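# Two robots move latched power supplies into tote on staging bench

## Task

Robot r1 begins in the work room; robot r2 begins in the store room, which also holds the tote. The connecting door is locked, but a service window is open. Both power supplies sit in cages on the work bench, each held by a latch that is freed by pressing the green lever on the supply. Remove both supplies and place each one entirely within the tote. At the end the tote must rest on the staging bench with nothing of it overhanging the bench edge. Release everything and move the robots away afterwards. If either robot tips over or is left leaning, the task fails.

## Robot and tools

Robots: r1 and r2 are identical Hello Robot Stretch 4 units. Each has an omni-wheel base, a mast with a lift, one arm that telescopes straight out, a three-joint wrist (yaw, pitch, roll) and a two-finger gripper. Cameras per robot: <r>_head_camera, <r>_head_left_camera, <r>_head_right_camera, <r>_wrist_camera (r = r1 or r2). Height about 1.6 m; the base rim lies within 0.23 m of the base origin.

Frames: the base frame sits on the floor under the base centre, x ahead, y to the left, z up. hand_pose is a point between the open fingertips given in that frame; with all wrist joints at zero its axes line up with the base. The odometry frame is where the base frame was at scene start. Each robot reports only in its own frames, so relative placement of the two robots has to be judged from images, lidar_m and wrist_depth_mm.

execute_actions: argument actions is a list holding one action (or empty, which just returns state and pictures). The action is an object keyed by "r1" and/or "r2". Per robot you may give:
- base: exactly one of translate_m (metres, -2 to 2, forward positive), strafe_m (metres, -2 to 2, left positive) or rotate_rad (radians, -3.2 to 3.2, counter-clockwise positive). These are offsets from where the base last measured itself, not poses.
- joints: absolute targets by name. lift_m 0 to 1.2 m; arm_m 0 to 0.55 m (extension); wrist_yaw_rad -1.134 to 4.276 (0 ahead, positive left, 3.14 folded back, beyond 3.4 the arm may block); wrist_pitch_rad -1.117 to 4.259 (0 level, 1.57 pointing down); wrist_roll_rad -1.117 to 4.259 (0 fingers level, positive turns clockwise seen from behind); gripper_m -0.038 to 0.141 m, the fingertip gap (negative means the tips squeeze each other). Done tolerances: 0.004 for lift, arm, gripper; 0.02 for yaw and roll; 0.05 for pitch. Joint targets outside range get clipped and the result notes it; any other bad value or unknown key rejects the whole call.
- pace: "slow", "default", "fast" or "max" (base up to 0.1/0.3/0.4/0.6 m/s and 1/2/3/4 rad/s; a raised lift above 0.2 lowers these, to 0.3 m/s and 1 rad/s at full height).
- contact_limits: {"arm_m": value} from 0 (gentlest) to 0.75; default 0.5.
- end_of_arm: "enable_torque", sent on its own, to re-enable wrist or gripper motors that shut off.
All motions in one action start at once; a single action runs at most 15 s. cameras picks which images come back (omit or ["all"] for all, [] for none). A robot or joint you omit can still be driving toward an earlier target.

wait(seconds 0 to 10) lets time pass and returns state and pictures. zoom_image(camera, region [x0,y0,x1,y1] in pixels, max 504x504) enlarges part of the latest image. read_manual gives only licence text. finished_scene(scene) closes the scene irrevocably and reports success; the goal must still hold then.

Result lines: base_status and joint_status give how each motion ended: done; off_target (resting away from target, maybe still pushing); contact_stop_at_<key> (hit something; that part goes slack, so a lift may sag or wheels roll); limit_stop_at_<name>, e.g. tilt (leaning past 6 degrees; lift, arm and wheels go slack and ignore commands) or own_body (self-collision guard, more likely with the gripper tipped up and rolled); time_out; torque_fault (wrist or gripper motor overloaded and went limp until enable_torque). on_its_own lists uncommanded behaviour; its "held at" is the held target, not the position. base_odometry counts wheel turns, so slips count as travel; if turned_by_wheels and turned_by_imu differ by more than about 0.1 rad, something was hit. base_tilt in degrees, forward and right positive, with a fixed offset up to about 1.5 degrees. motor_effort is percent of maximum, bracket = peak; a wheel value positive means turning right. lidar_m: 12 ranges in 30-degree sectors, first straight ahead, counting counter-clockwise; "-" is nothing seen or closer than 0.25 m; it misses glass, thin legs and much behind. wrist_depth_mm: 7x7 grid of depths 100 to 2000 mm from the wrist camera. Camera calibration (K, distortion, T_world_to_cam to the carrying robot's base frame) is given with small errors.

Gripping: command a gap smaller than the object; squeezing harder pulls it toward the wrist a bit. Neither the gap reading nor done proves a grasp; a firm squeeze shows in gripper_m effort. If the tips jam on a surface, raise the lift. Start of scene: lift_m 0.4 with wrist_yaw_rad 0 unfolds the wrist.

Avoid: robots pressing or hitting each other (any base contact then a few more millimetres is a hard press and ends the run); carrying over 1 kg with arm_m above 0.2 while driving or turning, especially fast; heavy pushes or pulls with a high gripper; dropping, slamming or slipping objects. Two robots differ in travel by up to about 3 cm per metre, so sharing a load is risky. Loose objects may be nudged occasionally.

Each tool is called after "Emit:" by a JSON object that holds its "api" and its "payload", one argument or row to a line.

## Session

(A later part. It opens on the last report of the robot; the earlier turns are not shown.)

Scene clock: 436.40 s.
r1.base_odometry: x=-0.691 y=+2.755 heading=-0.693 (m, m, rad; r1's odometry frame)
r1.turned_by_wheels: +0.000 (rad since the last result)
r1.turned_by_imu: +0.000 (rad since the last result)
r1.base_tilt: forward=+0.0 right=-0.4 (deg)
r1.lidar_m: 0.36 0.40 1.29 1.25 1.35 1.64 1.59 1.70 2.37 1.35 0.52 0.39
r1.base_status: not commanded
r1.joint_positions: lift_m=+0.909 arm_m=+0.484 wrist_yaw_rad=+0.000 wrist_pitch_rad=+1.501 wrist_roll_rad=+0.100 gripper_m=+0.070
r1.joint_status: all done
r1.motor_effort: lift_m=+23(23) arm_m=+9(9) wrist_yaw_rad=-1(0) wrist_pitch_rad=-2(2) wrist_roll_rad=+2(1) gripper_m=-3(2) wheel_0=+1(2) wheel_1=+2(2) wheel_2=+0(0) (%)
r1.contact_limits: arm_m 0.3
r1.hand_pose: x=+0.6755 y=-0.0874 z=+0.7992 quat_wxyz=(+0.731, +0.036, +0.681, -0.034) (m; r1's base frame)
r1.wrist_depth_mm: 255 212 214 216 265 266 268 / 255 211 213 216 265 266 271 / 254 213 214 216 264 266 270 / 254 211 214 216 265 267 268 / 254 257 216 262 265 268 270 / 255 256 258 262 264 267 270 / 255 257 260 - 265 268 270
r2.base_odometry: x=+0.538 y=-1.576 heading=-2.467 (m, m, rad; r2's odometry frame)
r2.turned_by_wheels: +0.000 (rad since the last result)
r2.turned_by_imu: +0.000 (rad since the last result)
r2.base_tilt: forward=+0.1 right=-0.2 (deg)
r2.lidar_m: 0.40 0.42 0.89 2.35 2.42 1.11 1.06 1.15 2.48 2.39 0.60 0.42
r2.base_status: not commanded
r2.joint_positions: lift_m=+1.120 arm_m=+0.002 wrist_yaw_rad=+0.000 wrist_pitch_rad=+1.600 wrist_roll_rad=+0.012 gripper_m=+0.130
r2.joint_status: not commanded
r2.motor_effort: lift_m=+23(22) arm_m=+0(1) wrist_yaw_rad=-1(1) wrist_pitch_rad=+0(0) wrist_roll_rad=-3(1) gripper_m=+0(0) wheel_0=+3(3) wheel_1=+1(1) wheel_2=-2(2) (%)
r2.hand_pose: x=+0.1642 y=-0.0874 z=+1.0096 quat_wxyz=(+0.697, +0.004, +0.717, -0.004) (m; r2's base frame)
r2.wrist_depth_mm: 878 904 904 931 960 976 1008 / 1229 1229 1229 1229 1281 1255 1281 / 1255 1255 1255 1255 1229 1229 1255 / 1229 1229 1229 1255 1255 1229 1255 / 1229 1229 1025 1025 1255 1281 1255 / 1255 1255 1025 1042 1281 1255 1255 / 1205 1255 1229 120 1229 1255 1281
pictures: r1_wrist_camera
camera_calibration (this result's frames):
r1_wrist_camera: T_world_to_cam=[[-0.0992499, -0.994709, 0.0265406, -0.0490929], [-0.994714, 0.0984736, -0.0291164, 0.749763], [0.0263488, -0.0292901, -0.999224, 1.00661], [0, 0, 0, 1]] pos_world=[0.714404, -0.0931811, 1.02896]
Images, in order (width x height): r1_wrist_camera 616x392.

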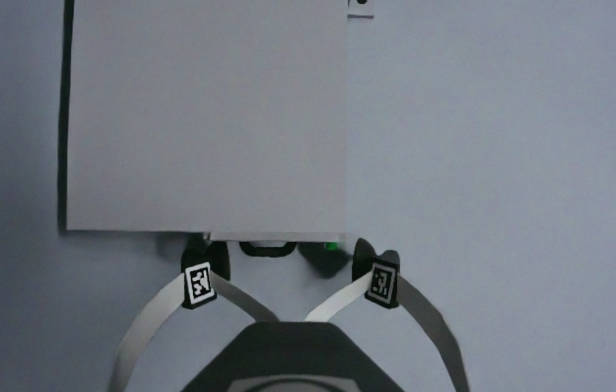

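Emit:
{"api": "execute_actions", "payload": {
  "actions": [
    {"r1":{"joints":{"gripper_m":0.04},"pace":"slow"}}
  ],
  "cameras": []
}}

Emit:
{"api": "execute_actions", "payload": {
  "actions": [
    {"r1":{"joints":{"arm_m":0.496,"lift_m":0.906},"pace":"slow"}}
  ],
  "cameras": []
}}

Emit:
{"api": "execute_actions", "payload": {
  "actions": [
    {"r1":{"joints":{"gripper_m":0.0,"lift_m":0.895},"pace":"slow"}}
  ],
  "cameras": []
}}

Emit:
{"api": "execute_actions", "payload": {
  "actions": [
    {"r1":{"joints":{"gripper_m":-0.038,"lift_m":0.884},"pace":"slow"}}
  ],
  "cameras": ["r1_wrist_camera"]
}}

Emit:
{"api": "zoom_image", "payload": {
  "camera": "r1_wrist_camera",
  "region": [170, 210, 420, 330]
}}

Scene clock: 438.10 s.
r1.base_odometry: x=-0.690 y=+2.755 heading=-0.692 (m, m, rad; r1's odometry frame)
r1.turned_by_wheels: +0.000 (rad since the last result)
r1.turned_by_imu: +0.000 (rad since the last result)
r1.base_tilt: forward=+0.0 right=-0.3 (deg)
r1.lidar_m: 0.36 0.39 1.32 1.24 1.35 1.66 1.60 1.67 2.39 1.32 0.54 0.41
r1.base_status: not commanded
r1.joint_positions: lift_m=+0.909 arm_m=+0.484 wrist_yaw_rad=+0.000 wrist_pitch_rad=+1.501 wrist_roll_rad=+0.100 gripper_m=+0.040
r1.joint_status: all done
r1.motor_effort: lift_m=+23(22) arm_m=+9(9) wrist_yaw_rad=-2(1) wrist_pitch_rad=-3(4) wrist_roll_rad=+0(2) gripper_m=-8(6) wheel_0=+3(3) wheel_1=+2(2) wheel_2=+1(1) (%)
r1.hand_pose: x=+0.6754 y=-0.0874 z=+0.7992 quat_wxyz=(+0.730, +0.036, +0.681, -0.034) (m; r1's base frame)
r1.wrist_depth_mm: 254 211 212 213 263 265 265 / 254 211 213 215 264 265 266 / 253 211 213 214 263 265 268 / 255 212 213 216 264 266 268 / 253 257 215 217 262 266 268 / 254 257 194 260 196 268 267 / 255 255 258 - 264 267 267
r2.base_odometry: x=+0.538 y=-1.576 heading=-2.467 (m, m, rad; r2's odometry frame)
r2.turned_by_wheels: +0.000 (rad since the last result)
r2.turned_by_imu: +0.000 (rad since the last result)
r2.base_tilt: forward=+0.1 right=-0.2 (deg)
r2.lidar_m: 0.39 0.41 0.88 2.34 2.44 1.11 1.05 1.14 2.49 2.38 0.59 0.40
r2.base_status: not commanded
r2.joint_positions: lift_m=+1.120 arm_m=+0.002 wrist_yaw_rad=+0.000 wrist_pitch_rad=+1.600 wrist_roll_rad=+0.012 gripper_m=+0.130
r2.joint_status: not commanded
r2.motor_effort: lift_m=+23(23) arm_m=-1(1) wrist_yaw_rad=-1(1) wrist_pitch_rad=-1(0) wrist_roll_rad=+1(2) gripper_m=-1(1) wheel_0=+3(3) wheel_1=+1(1) wheel_2=-2(3) (%)
r2.hand_pose: x=+0.1642 y=-0.0874 z=+1.0096 quat_wxyz=(+0.697, +0.004, +0.717, -0.004) (m; r2's base frame)
r2.wrist_depth_mm: 891 891 904 917 946 976 1008 / 1205 1229 1205 1229 1255 1229 1229 / 1205 1229 1205 1255 1255 1229 1255 / 1229 1229 1229 1255 1255 1255 1255 / 1255 1229 1025 1025 1229 1255 1255 / 1229 1229 1025 1025 1255 1255 1255 / 1229 1255 1229 120 1255 1255 1255
pictures: none
No camera images: the call's "cameras" was empty. Leave "cameras" out to get every camera's image.

Scene clock: 439.03 s.
r1.base_odometry: x=-0.690 y=+2.755 heading=-0.692 (m, m, rad; r1's odometry frame)
r1.turned_by_wheels: +0.000 (rad since the last result)
r1.turned_by_imu: +0.000 (rad since the last result)
r1.base_tilt: forward=-0.1 right=-0.4 (deg)
r1.lidar_m: 0.37 0.40 1.31 1.27 1.33 1.66 1.58 1.70 2.37 1.31 0.51 0.38
r1.base_status: not commanded
r1.joint_positions: lift_m=+0.906 arm_m=+0.494 wrist_yaw_rad=-0.003 wrist_pitch_rad=+1.511 wrist_roll_rad=+0.100 gripper_m=+0.040
r1.joint_status: all done
r1.on_its_own: wrist_pitch_rad is at rest, and its effort (-32) is outside its rest range (-23 to +23)
r1.motor_effort: lift_m=+16(22) arm_m=+12(10) wrist_yaw_rad=+8(7) wrist_pitch_rad=-32(32) wrist_roll_rad=+0(1) gripper_m=-7(8) wheel_0=+3(3) wheel_1=+2(2) wheel_2=+1(1) (%)
r1.hand_pose: x=+0.6818 y=-0.0875 z=+0.7966 quat_wxyz=(+0.727, +0.037, +0.685, -0.035) (m; r1's base frame)
r1.wrist_depth_mm: 249 206 209 211 258 260 263 / 249 207 209 212 260 262 265 / 250 208 210 212 262 263 264 / 251 208 211 213 262 264 265 / 252 254 211 217 262 263 265 / 252 254 195 258 196 264 267 / 254 254 257 - 264 266 267
r2.base_odometry: x=+0.538 y=-1.576 heading=-2.467 (m, m, rad; r2's odometry frame)
r2.turned_by_wheels: +0.000 (rad since the last result)
r2.turned_by_imu: +0.000 (rad since the last result)
r2.base_tilt: forward=+0.1 right=-0.2 (deg)
r2.lidar_m: 0.38 0.41 0.88 2.35 2.43 1.13 1.07 1.13 2.48 2.37 0.60 0.43
r2.base_status: not commanded
r2.joint_positions: lift_m=+1.120 arm_m=+0.002 wrist_yaw_rad=+0.000 wrist_pitch_rad=+1.600 wrist_roll_rad=+0.012 gripper_m=+0.130
r2.joint_status: not commanded
r2.motor_effort: lift_m=+22(23) arm_m=-1(0) wrist_yaw_rad=-1(1) wrist_pitch_rad=+0(0) wrist_roll_rad=-3(1) gripper_m=+0(1) wheel_0=+3(3) wheel_1=+1(1) wheel_2=-2(2) (%)
r2.hand_pose: x=+0.1642 y=-0.0874 z=+1.0096 quat_wxyz=(+0.697, +0.004, +0.717, -0.004) (m; r2's base frame)
r2.wrist_depth_mm: 878 891 917 931 946 976 1008 / 1229 1229 1229 1255 1229 1255 1281 / 1229 1229 1229 1255 1255 1255 1255 / 1229 1229 1229 1255 1255 1229 1255 / 1229 1229 1025 1025 1229 1281 1255 / 1229 1255 1025 1042 1255 1255 1281 / 1229 1255 1255 119 1281 1255 1281
pictures: none
No camera images: the call's "cameras" was empty. Leave "cameras" out to get every camera's image.

Scene clock: 440.80 s.
r1.base_odometry: x=-0.691 y=+2.755 heading=-0.692 (m, m, rad; r1's odometry frame)
r1.turned_by_wheels: +0.000 (rad since the last result)
r1.turned_by_imu: +0.000 (rad since the last result)
r1.base_tilt: forward=+0.0 right=-0.3 (deg)
r1.lidar_m: 0.35 0.38 1.30 1.23 1.32 1.66 1.58 1.70 2.38 1.33 0.52 0.39
r1.base_status: not commanded
r1.joint_positions: lift_m=+0.895 arm_m=+0.494 wrist_yaw_rad=-0.003 wrist_pitch_rad=+1.511 wrist_roll_rad=+0.100 gripper_m=+0.001
r1.joint_status: all done
r1.on_its_own: wrist_pitch_rad is at rest, and its effort (-33) is outside its rest range (-23 to +23)
r1.motor_effort: lift_m=+19(19) arm_m=+11(12) wrist_yaw_rad=+7(10) wrist_pitch_rad=-33(35) wrist_roll_rad=+2(1) gripper_m=-22(25) wheel_0=+6(6) wheel_1=+3(3) wheel_2=+1(1) (%)
r1.hand_pose: x=+0.6818 y=-0.0875 z=+0.7853 quat_wxyz=(+0.727, +0.037, +0.685, -0.035) (m; r1's base frame)
r1.wrist_depth_mm: 236 194 196 196 244 248 249 / 236 193 195 198 245 249 249 / 214 195 195 198 246 249 249 / 215 195 198 199 246 248 251 / 238 241 198 199 248 250 251 / 240 239 199 246 186 251 252 / 240 243 243 - 250 251 254
r2.base_odometry: x=+0.538 y=-1.576 heading=-2.467 (m, m, rad; r2's odometry frame)
r2.turned_by_wheels: +0.000 (rad since the last result)
r2.turned_by_imu: +0.000 (rad since the last result)
r2.base_tilt: forward=+0.1 right=-0.2 (deg)
r2.lidar_m: 0.40 0.42 0.87 2.35 2.44 1.14 1.06 1.15 2.49 2.36 0.61 0.43
r2.base_status: not commanded
r2.joint_positions: lift_m=+1.120 arm_m=+0.002 wrist_yaw_rad=+0.000 wrist_pitch_rad=+1.600 wrist_roll_rad=+0.012 gripper_m=+0.130
r2.joint_status: not commanded
r2.motor_effort: lift_m=+22(23) arm_m=-1(0) wrist_yaw_rad=-1(1) wrist_pitch_rad=-1(0) wrist_roll_rad=-1(1) gripper_m=+0(0) wheel_0=+3(3) wheel_1=+1(1) wheel_2=-2(3) (%)
r2.hand_pose: x=+0.1642 y=-0.0874 z=+1.0096 quat_wxyz=(+0.697, +0.004, +0.717, -0.004) (m; r2's base frame)
r2.wrist_depth_mm: 891 878 917 931 946 976 1008 / 1229 1229 1229 1255 1229 1255 1255 / 1205 1229 1255 1255 1255 1281 1255 / 1229 1229 1255 1255 1255 1229 1281 / 1229 1205 1025 1025 1255 1255 1281 / 1229 1255 1042 1025 1255 1281 1255 / 1229 1229 1229 120 1255 1281 1281
pictures: none
No camera images: the call's "cameras" was empty. Leave "cameras" out to get every camera's image.

Scene clock: 442.23 s.
r1.base_odometry: x=-0.691 y=+2.755 heading=-0.692 (m, m, rad; r1's odometry frame)
r1.turned_by_wheels: +0.000 (rad since the last result)
r1.turned_by_imu: +0.000 (rad since the last result)
r1.base_tilt: forward=+0.0 right=-0.3 (deg)
r1.lidar_m: 0.33 0.39 1.32 1.26 1.34 1.66 1.60 1.72 2.38 1.33 0.52 0.39
r1.base_status: not commanded
r1.joint_positions: lift_m=+0.884 arm_m=+0.494 wrist_yaw_rad=-0.004 wrist_pitch_rad=+1.512 wrist_roll_rad=+0.100 gripper_m=-0.037
r1.joint_status: all done
r1.on_its_own: wrist_pitch_rad is at rest, and its effort (-35) is outside its rest range (-23 to +23)
r1.motor_effort: lift_m=+19(17) arm_m=+11(11) wrist_yaw_rad=+10(11) wrist_pitch_rad=-35(39) wrist_roll_rad=+0(1) gripper_m=-28(29) wheel_0=+6(6) wheel_1=+3(4) wheel_2=+0(0) (%)
r1.hand_pose: x=+0.6814 y=-0.0875 z=+0.7743 quat_wxyz=(+0.727, +0.038, +0.685, -0.036) (m; r1's base frame)
r1.wrist_depth_mm: 181 182 185 186 234 235 238 / 182 183 185 187 235 237 238 / 183 185 186 187 234 236 238 / 183 184 186 188 236 238 239 / 229 229 186 189 236 239 240 / 229 164 199 236 182 239 242 / 229 231 233 - 237 240 243
r2.base_odometry: x=+0.538 y=-1.576 heading=-2.467 (m, m, rad; r2's odometry frame)
r2.turned_by_wheels: +0.000 (rad since the last result)
r2.turned_by_imu: +0.000 (rad since the last result)
r2.base_tilt: forward=+0.1 right=-0.2 (deg)
r2.lidar_m: 0.40 0.41 0.89 2.34 2.43 1.13 1.06 1.14 2.49 2.38 0.60 0.42
r2.base_status: not commanded
r2.joint_positions: lift_m=+1.120 arm_m=+0.002 wrist_yaw_rad=+0.000 wrist_pitch_rad=+1.600 wrist_roll_rad=+0.012 gripper_m=+0.130
r2.joint_status: not commanded
r2.motor_effort: lift_m=+23(23) arm_m=+0(0) wrist_yaw_rad=-1(1) wrist_pitch_rad=+0(0) wrist_roll_rad=-1(3) gripper_m=+0(1) wheel_0=+3(3) wheel_1=+1(1) wheel_2=-2(2) (%)
r2.hand_pose: x=+0.1642 y=-0.0874 z=+1.0096 quat_wxyz=(+0.697, +0.004, +0.717, -0.004) (m; r2's base frame)
r2.wrist_depth_mm: 878 891 917 931 960 976 1008 / 1229 1229 1229 1255 1229 1229 1255 / 1229 1229 1229 1255 1229 1255 1255 / 1229 1205 1229 1229 1229 1255 1255 / 1229 1229 1042 1025 1255 1255 1255 / 1229 1255 1042 1042 1255 1255 1255 / 1229 1255 1255 119 1281 1255 1255
pictures: r1_wrist_camera
camera_calibration (this result's frames):
r1_wrist_camera: T_world_to_cam=[[-0.102726, -0.994325, 0.0276789, -0.046388], [-0.994602, 0.102264, -0.0176024, 0.746233], [0.014672, -0.0293377, -0.999462, 0.989685], [0, 0, 0, 1]] pos_world=[0.722919, -0.0934025, 1.00357]
Images, in order (width x height): r1_wrist_camera 616x392.

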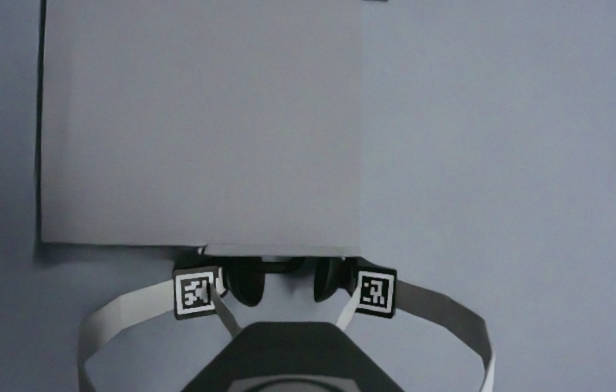

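Region (170, 210, 420, 330) of r1_wrist_camera's 616x392 image, scaled by 2.016; it fills the top 242 rows of this view, and the rest is white.

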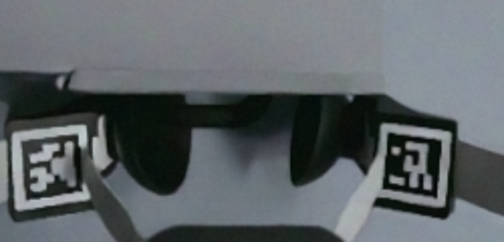

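Emit:
{"api": "execute_actions", "payload": {
  "actions": [
    {"r1":{"joints":{"arm_m":0.462,"lift_m":0.880},"pace":"fast"}}
  ],
  "cameras": ["r1_wrist_camera"]
}}

Scene clock: 443.10 s.
r1.base_odometry: x=-0.690 y=+2.755 heading=-0.693 (m, m, rad; r1's odometry frame)
r1.turned_by_wheels: -0.001 (rad since the last result)
r1.turned_by_imu: -0.001 (rad since the last result)
r1.base_tilt: forward=-0.1 right=-0.4 (deg)
r1.lidar_m: 0.37 0.41 1.31 1.27 1.34 1.65 1.58 1.68 2.38 1.33 0.51 0.39
r1.base_status: not commanded
r1.joint_positions: lift_m=+0.880 arm_m=+0.464 wrist_yaw_rad=+0.000 wrist_pitch_rad=+1.500 wrist_roll_rad=+0.100 gripper_m=-0.037
r1.joint_status: all done
r1.motor_effort: lift_m=+19(19) arm_m=-9(13) wrist_yaw_rad=-2(10) wrist_pitch_rad=+0(35) wrist_roll_rad=-1(0) gripper_m=-18(28) wheel_0=+1(6) wheel_1=+1(3) wheel_2=+0(4) (%)
r1.hand_pose: x=+0.6549 y=-0.0874 z=+0.7706 quat_wxyz=(+0.731, +0.037, +0.681, -0.034) (m; r1's base frame)
r1.wrist_depth_mm: 182 184 186 187 236 239 239 / 183 184 185 187 236 237 241 / 183 184 186 187 235 238 239 / 225 229 186 187 236 237 239 / 226 229 232 233 236 238 240 / 226 229 182 199 174 238 240 / 227 229 232 - 236 239 239
r2.base_odometry: x=+0.538 y=-1.576 heading=-2.467 (m, m, rad; r2's odometry frame)
r2.turned_by_wheels: +0.000 (rad since the last result)
r2.turned_by_imu: +0.000 (rad since the last result)
r2.base_tilt: forward=+0.1 right=-0.2 (deg)
r2.lidar_m: 0.38 0.41 0.89 2.31 2.43 1.12 1.05 1.16 2.47 2.36 0.57 0.41
r2.base_status: not commanded
r2.joint_positions: lift_m=+1.120 arm_m=+0.002 wrist_yaw_rad=+0.000 wrist_pitch_rad=+1.600 wrist_roll_rad=+0.012 gripper_m=+0.130
r2.joint_status: not commanded
r2.motor_effort: lift_m=+22(23) arm_m=+0(0) wrist_yaw_rad=-1(1) wrist_pitch_rad=+0(0) wrist_roll_rad=-3(2) gripper_m=+1(0) wheel_0=+3(3) wheel_1=+1(1) wheel_2=-2(3) (%)
r2.hand_pose: x=+0.1642 y=-0.0874 z=+1.0096 quat_wxyz=(+0.697, +0.004, +0.717, -0.004) (m; r2's base frame)
r2.wrist_depth_mm: 891 904 904 931 946 991 991 / 1205 1229 1229 1255 1255 1255 1229 / 1229 1255 1229 1255 1255 1281 1255 / 1229 1229 1255 1281 1255 1281 1255 / 1229 1255 1025 1025 1255 1255 1281 / 1229 1229 1025 1025 1255 1255 1281 / 1229 1229 1229 119 1255 1255 1281
pictures: r1_wrist_camera
camera_calibration (this result's frames):
r1_wrist_camera: T_world_to_cam=[[-0.0994549, -0.994691, 0.0264448, -0.0501682], [-0.994674, 0.0986607, -0.0298143, 0.728916], [0.0270469, -0.0292692, -0.999206, 0.978043], [0, 0, 0, 1]] pos_world=[0.693591, -0.0931907, 1.00033]
Images, in order (width x height): r1_wrist_camera 616x392.

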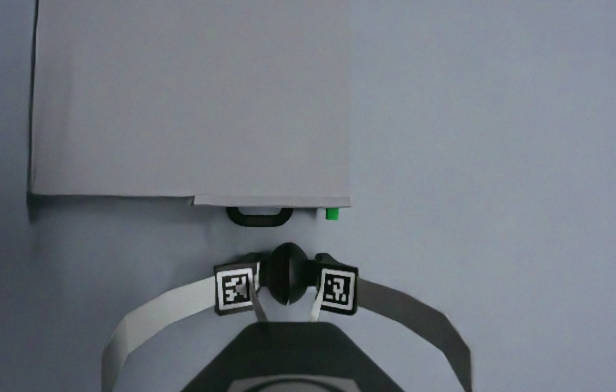

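Emit:
{"api": "execute_actions", "payload": {
  "actions": [
    {"r1":{"joints":{"arm_m":0.37,"lift_m":0.915,"gripper_m":0.07}}}
  ],
  "cameras": []
}}

Emit:
{"api": "execute_actions", "payload": {
  "actions": [
    {"r1":{"joints":{"wrist_pitch_rad":1.2,"wrist_roll_rad":0.11,"lift_m":0.894,"arm_m":0.385}}}
  ],
  "cameras": []
}}

Emit:
{"api": "execute_actions", "payload": {
  "actions": [
    {"r1":{"joints":{"arm_m":0.401},"pace":"slow","contact_limits":{"arm_m":0.3}}}
  ],
  "cameras": ["r1_wrist_camera"]
}}

Emit:
{"api": "zoom_image", "payload": {
  "camera": "r1_wrist_camera",
  "region": [170, 200, 420, 330]
}}

Scene clock: 449.17 s.
r1.base_odometry: x=-0.690 y=+2.755 heading=-0.693 (m, m, rad; r1's odometry frame)
r1.turned_by_wheels: +0.000 (rad since the last result)
r1.turned_by_imu: +0.001 (rad since the last result)
r1.base_tilt: forward=+0.0 right=-0.4 (deg)
r1.lidar_m: 0.37 0.38 1.30 1.25 1.33 1.63 1.61 1.69 2.34 1.33 0.52 0.39
r1.base_status: not commanded
r1.joint_positions: lift_m=+0.915 arm_m=+0.372 wrist_yaw_rad=+0.000 wrist_pitch_rad=+1.500 wrist_roll_rad=+0.100 gripper_m=+0.070
r1.joint_status: all done
r1.motor_effort: lift_m=+23(24) arm_m=-9(7) wrist_yaw_rad=+1(1) wrist_pitch_rad=-1(1) wrist_roll_rad=-2(3) gripper_m=-3(19) wheel_0=+0(1) wheel_1=+1(1) wheel_2=+0(0) (%)
r1.hand_pose: x=+0.5628 y=-0.0874 z=+0.8052 quat_wxyz=(+0.731, +0.037, +0.681, -0.034) (m; r1's base frame)
r1.wrist_depth_mm: 259 218 220 223 272 274 277 / 262 263 266 270 272 273 277 / 259 262 266 266 271 272 274 / 260 263 266 267 270 274 276 / 259 264 267 270 271 272 278 / 260 263 266 268 270 276 276 / 259 263 265 - 271 274 276
r2.base_odometry: x=+0.538 y=-1.576 heading=-2.467 (m, m, rad; r2's odometry frame)
r2.turned_by_wheels: +0.000 (rad since the last result)
r2.turned_by_imu: +0.001 (rad since the last result)
r2.base_tilt: forward=+0.2 right=-0.3 (deg)
r2.lidar_m: 0.38 0.41 0.89 2.34 2.43 1.11 1.07 1.13 2.48 2.38 0.59 0.41
r2.base_status: not commanded
r2.joint_positions: lift_m=+1.120 arm_m=+0.002 wrist_yaw_rad=+0.000 wrist_pitch_rad=+1.600 wrist_roll_rad=+0.012 gripper_m=+0.130
r2.joint_status: not commanded
r2.motor_effort: lift_m=+23(22) arm_m=+0(0) wrist_yaw_rad=-1(1) wrist_pitch_rad=+0(0) wrist_roll_rad=-3(1) gripper_m=+0(1) wheel_0=+3(3) wheel_1=+1(0) wheel_2=-2(2) (%)
r2.hand_pose: x=+0.1642 y=-0.0874 z=+1.0096 quat_wxyz=(+0.697, +0.004, +0.717, -0.004) (m; r2's base frame)
r2.wrist_depth_mm: 891 891 904 931 960 976 1008 / 1229 1255 1229 1255 1229 1255 1281 / 1229 1229 1255 1255 1255 1255 1255 / 1229 1229 1255 1229 1229 1255 1255 / 1229 1255 1025 1025 1255 1255 1255 / 1229 1255 1025 1025 1229 1255 1255 / 1229 1255 1255 119 1255 1255 1255
pictures: none
No camera images: the call's "cameras" was empty. Leave "cameras" out to get every camera's image.

Scene clock: 449.97 s.
r1.base_odometry: x=-0.690 y=+2.755 heading=-0.693 (m, m, rad; r1's odometry frame)
r1.turned_by_wheels: +0.000 (rad since the last result)
r1.turned_by_imu: +0.000 (rad since the last result)
r1.base_tilt: forward=+0.0 right=-0.3 (deg)
r1.lidar_m: 0.35 0.39 1.29 1.25 1.34 1.65 1.58 1.69 2.34 1.37 0.55 0.39
r1.base_status: not commanded
r1.joint_positions: lift_m=+0.894 arm_m=+0.383 wrist_yaw_rad=+0.000 wrist_pitch_rad=+1.201 wrist_roll_rad=+0.110 gripper_m=+0.070
r1.joint_status: all done
r1.motor_effort: lift_m=+17(20) arm_m=+8(6) wrist_yaw_rad=-2(0) wrist_pitch_rad=-4(7) wrist_roll_rad=-1(0) gripper_m=-1(2) wheel_0=+1(1) wheel_1=+1(1) wheel_2=+0(0) (%)
r1.hand_pose: x=+0.6586 y=-0.0874 z=+0.8034 quat_wxyz=(+0.824, +0.045, +0.564, -0.031) (m; r1's base frame)
r1.wrist_depth_mm: 320 267 266 270 325 324 329 / 309 254 254 255 309 310 312 / 291 241 241 243 293 293 296 / 277 235 233 233 279 281 283 / 265 267 265 266 266 267 268 / 251 252 250 255 252 257 258 / 243 244 245 - 248 247 248
r2.base_odometry: x=+0.538 y=-1.576 heading=-2.467 (m, m, rad; r2's odometry frame)
r2.turned_by_wheels: +0.000 (rad since the last result)
r2.turned_by_imu: +0.000 (rad since the last result)
r2.base_tilt: forward=+0.1 right=-0.2 (deg)
r2.lidar_m: 0.38 0.42 0.89 2.35 2.45 1.11 1.07 1.16 2.49 2.38 0.60 0.42
r2.base_status: not commanded
r2.joint_positions: lift_m=+1.120 arm_m=+0.002 wrist_yaw_rad=+0.000 wrist_pitch_rad=+1.600 wrist_roll_rad=+0.012 gripper_m=+0.130
r2.joint_status: not commanded
r2.motor_effort: lift_m=+23(23) arm_m=+0(1) wrist_yaw_rad=-1(1) wrist_pitch_rad=+0(0) wrist_roll_rad=-1(1) gripper_m=+0(1) wheel_0=+3(3) wheel_1=+1(1) wheel_2=-2(3) (%)
r2.hand_pose: x=+0.1642 y=-0.0874 z=+1.0096 quat_wxyz=(+0.697, +0.004, +0.717, -0.004) (m; r2's base frame)
r2.wrist_depth_mm: 891 904 904 931 946 991 1008 / 1229 1229 1229 1229 1229 1255 1255 / 1229 1205 1255 1255 1255 1255 1255 / 1229 1229 1255 1255 1255 1255 1255 / 1229 1229 1025 1025 1255 1255 1255 / 1205 1229 1025 1025 1255 1255 1255 / 1229 1255 1229 119 1229 1255 1281
pictures: none
No camera images: the call's "cameras" was empty. Leave "cameras" out to get every camera's image.

Scene clock: 451.07 s.
r1.base_odometry: x=-0.690 y=+2.755 heading=-0.693 (m, m, rad; r1's odometry frame)
r1.turned_by_wheels: +0.000 (rad since the last result)
r1.turned_by_imu: +0.000 (rad since the last result)
r1.base_tilt: forward=+0.0 right=-0.3 (deg)
r1.lidar_m: 0.37 0.40 1.27 1.23 1.33 1.65 1.61 1.65 2.36 1.34 0.55 0.36
r1.base_status: not commanded
r1.joint_positions: lift_m=+0.894 arm_m=+0.399 wrist_yaw_rad=+0.000 wrist_pitch_rad=+1.201 wrist_roll_rad=+0.110 gripper_m=+0.070
r1.joint_status: all done
r1.motor_effort: lift_m=+17(17) arm_m=+9(7) wrist_yaw_rad=-1(2) wrist_pitch_rad=-5(3) wrist_roll_rad=+1(0) gripper_m=-2(3) wheel_0=+1(1) wheel_1=+1(1) wheel_2=+0(0) (%)
r1.contact_limits: arm_m 0.3
r1.hand_pose: x=+0.6746 y=-0.0874 z=+0.8034 quat_wxyz=(+0.824, +0.045, +0.564, -0.031) (m; r1's base frame)
r1.wrist_depth_mm: 320 267 267 270 324 327 327 / 306 254 255 254 309 310 310 / 290 240 240 243 294 293 296 / 277 230 229 232 281 281 278 / 264 266 227 263 266 268 270 / 252 253 249 255 251 257 256 / 242 244 247 - 249 246 246
r2.base_odometry: x=+0.538 y=-1.576 heading=-2.467 (m, m, rad; r2's odometry frame)
r2.turned_by_wheels: +0.000 (rad since the last result)
r2.turned_by_imu: +0.000 (rad since the last result)
r2.base_tilt: forward=+0.1 right=-0.2 (deg)
r2.lidar_m: 0.38 0.39 0.87 2.34 2.44 1.11 1.07 1.13 2.48 2.39 0.61 0.43
r2.base_status: not commanded
r2.joint_positions: lift_m=+1.120 arm_m=+0.002 wrist_yaw_rad=+0.000 wrist_pitch_rad=+1.600 wrist_roll_rad=+0.012 gripper_m=+0.130
r2.joint_status: not commanded
r2.motor_effort: lift_m=+23(22) arm_m=-1(0) wrist_yaw_rad=-1(1) wrist_pitch_rad=+1(0) wrist_roll_rad=-2(2) gripper_m=-1(0) wheel_0=+3(3) wheel_1=+1(1) wheel_2=-2(2) (%)
r2.hand_pose: x=+0.1642 y=-0.0874 z=+1.0096 quat_wxyz=(+0.697, +0.004, +0.717, -0.004) (m; r2's base frame)
r2.wrist_depth_mm: 891 891 917 946 960 960 1008 / 1229 1229 1229 1229 1255 1255 1255 / 1229 1229 1229 1255 1281 1255 1281 / 1229 1255 1229 1229 1255 1255 1281 / 1255 1229 1025 1025 1255 1255 1255 / 1229 1229 1025 1042 1255 1281 1255 / 1205 1255 1229 119 1281 1255 1255
pictures: r1_wrist_camera
camera_calibration (this result's frames):
r1_wrist_camera: T_world_to_cam=[[-0.11157, -0.993729, -0.00744837, -0.0135748], [-0.940973, 0.108052, -0.320773, 0.947805], [0.319566, -0.02878, -0.947127, 0.771254], [0, 0, 0, 1]] pos_world=[0.643877, -0.0937047, 1.0344]
Images, in order (width x height): r1_wrist_camera 616x392.

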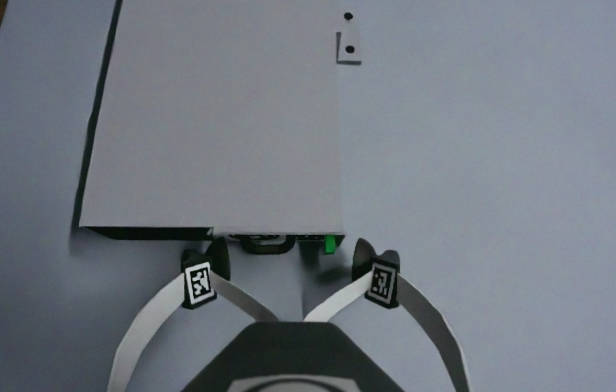

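Region (170, 200, 420, 330) of r1_wrist_camera's 616x392 image, scaled by 2.016; it fills the top 262 rows of this view, and the rest is white.

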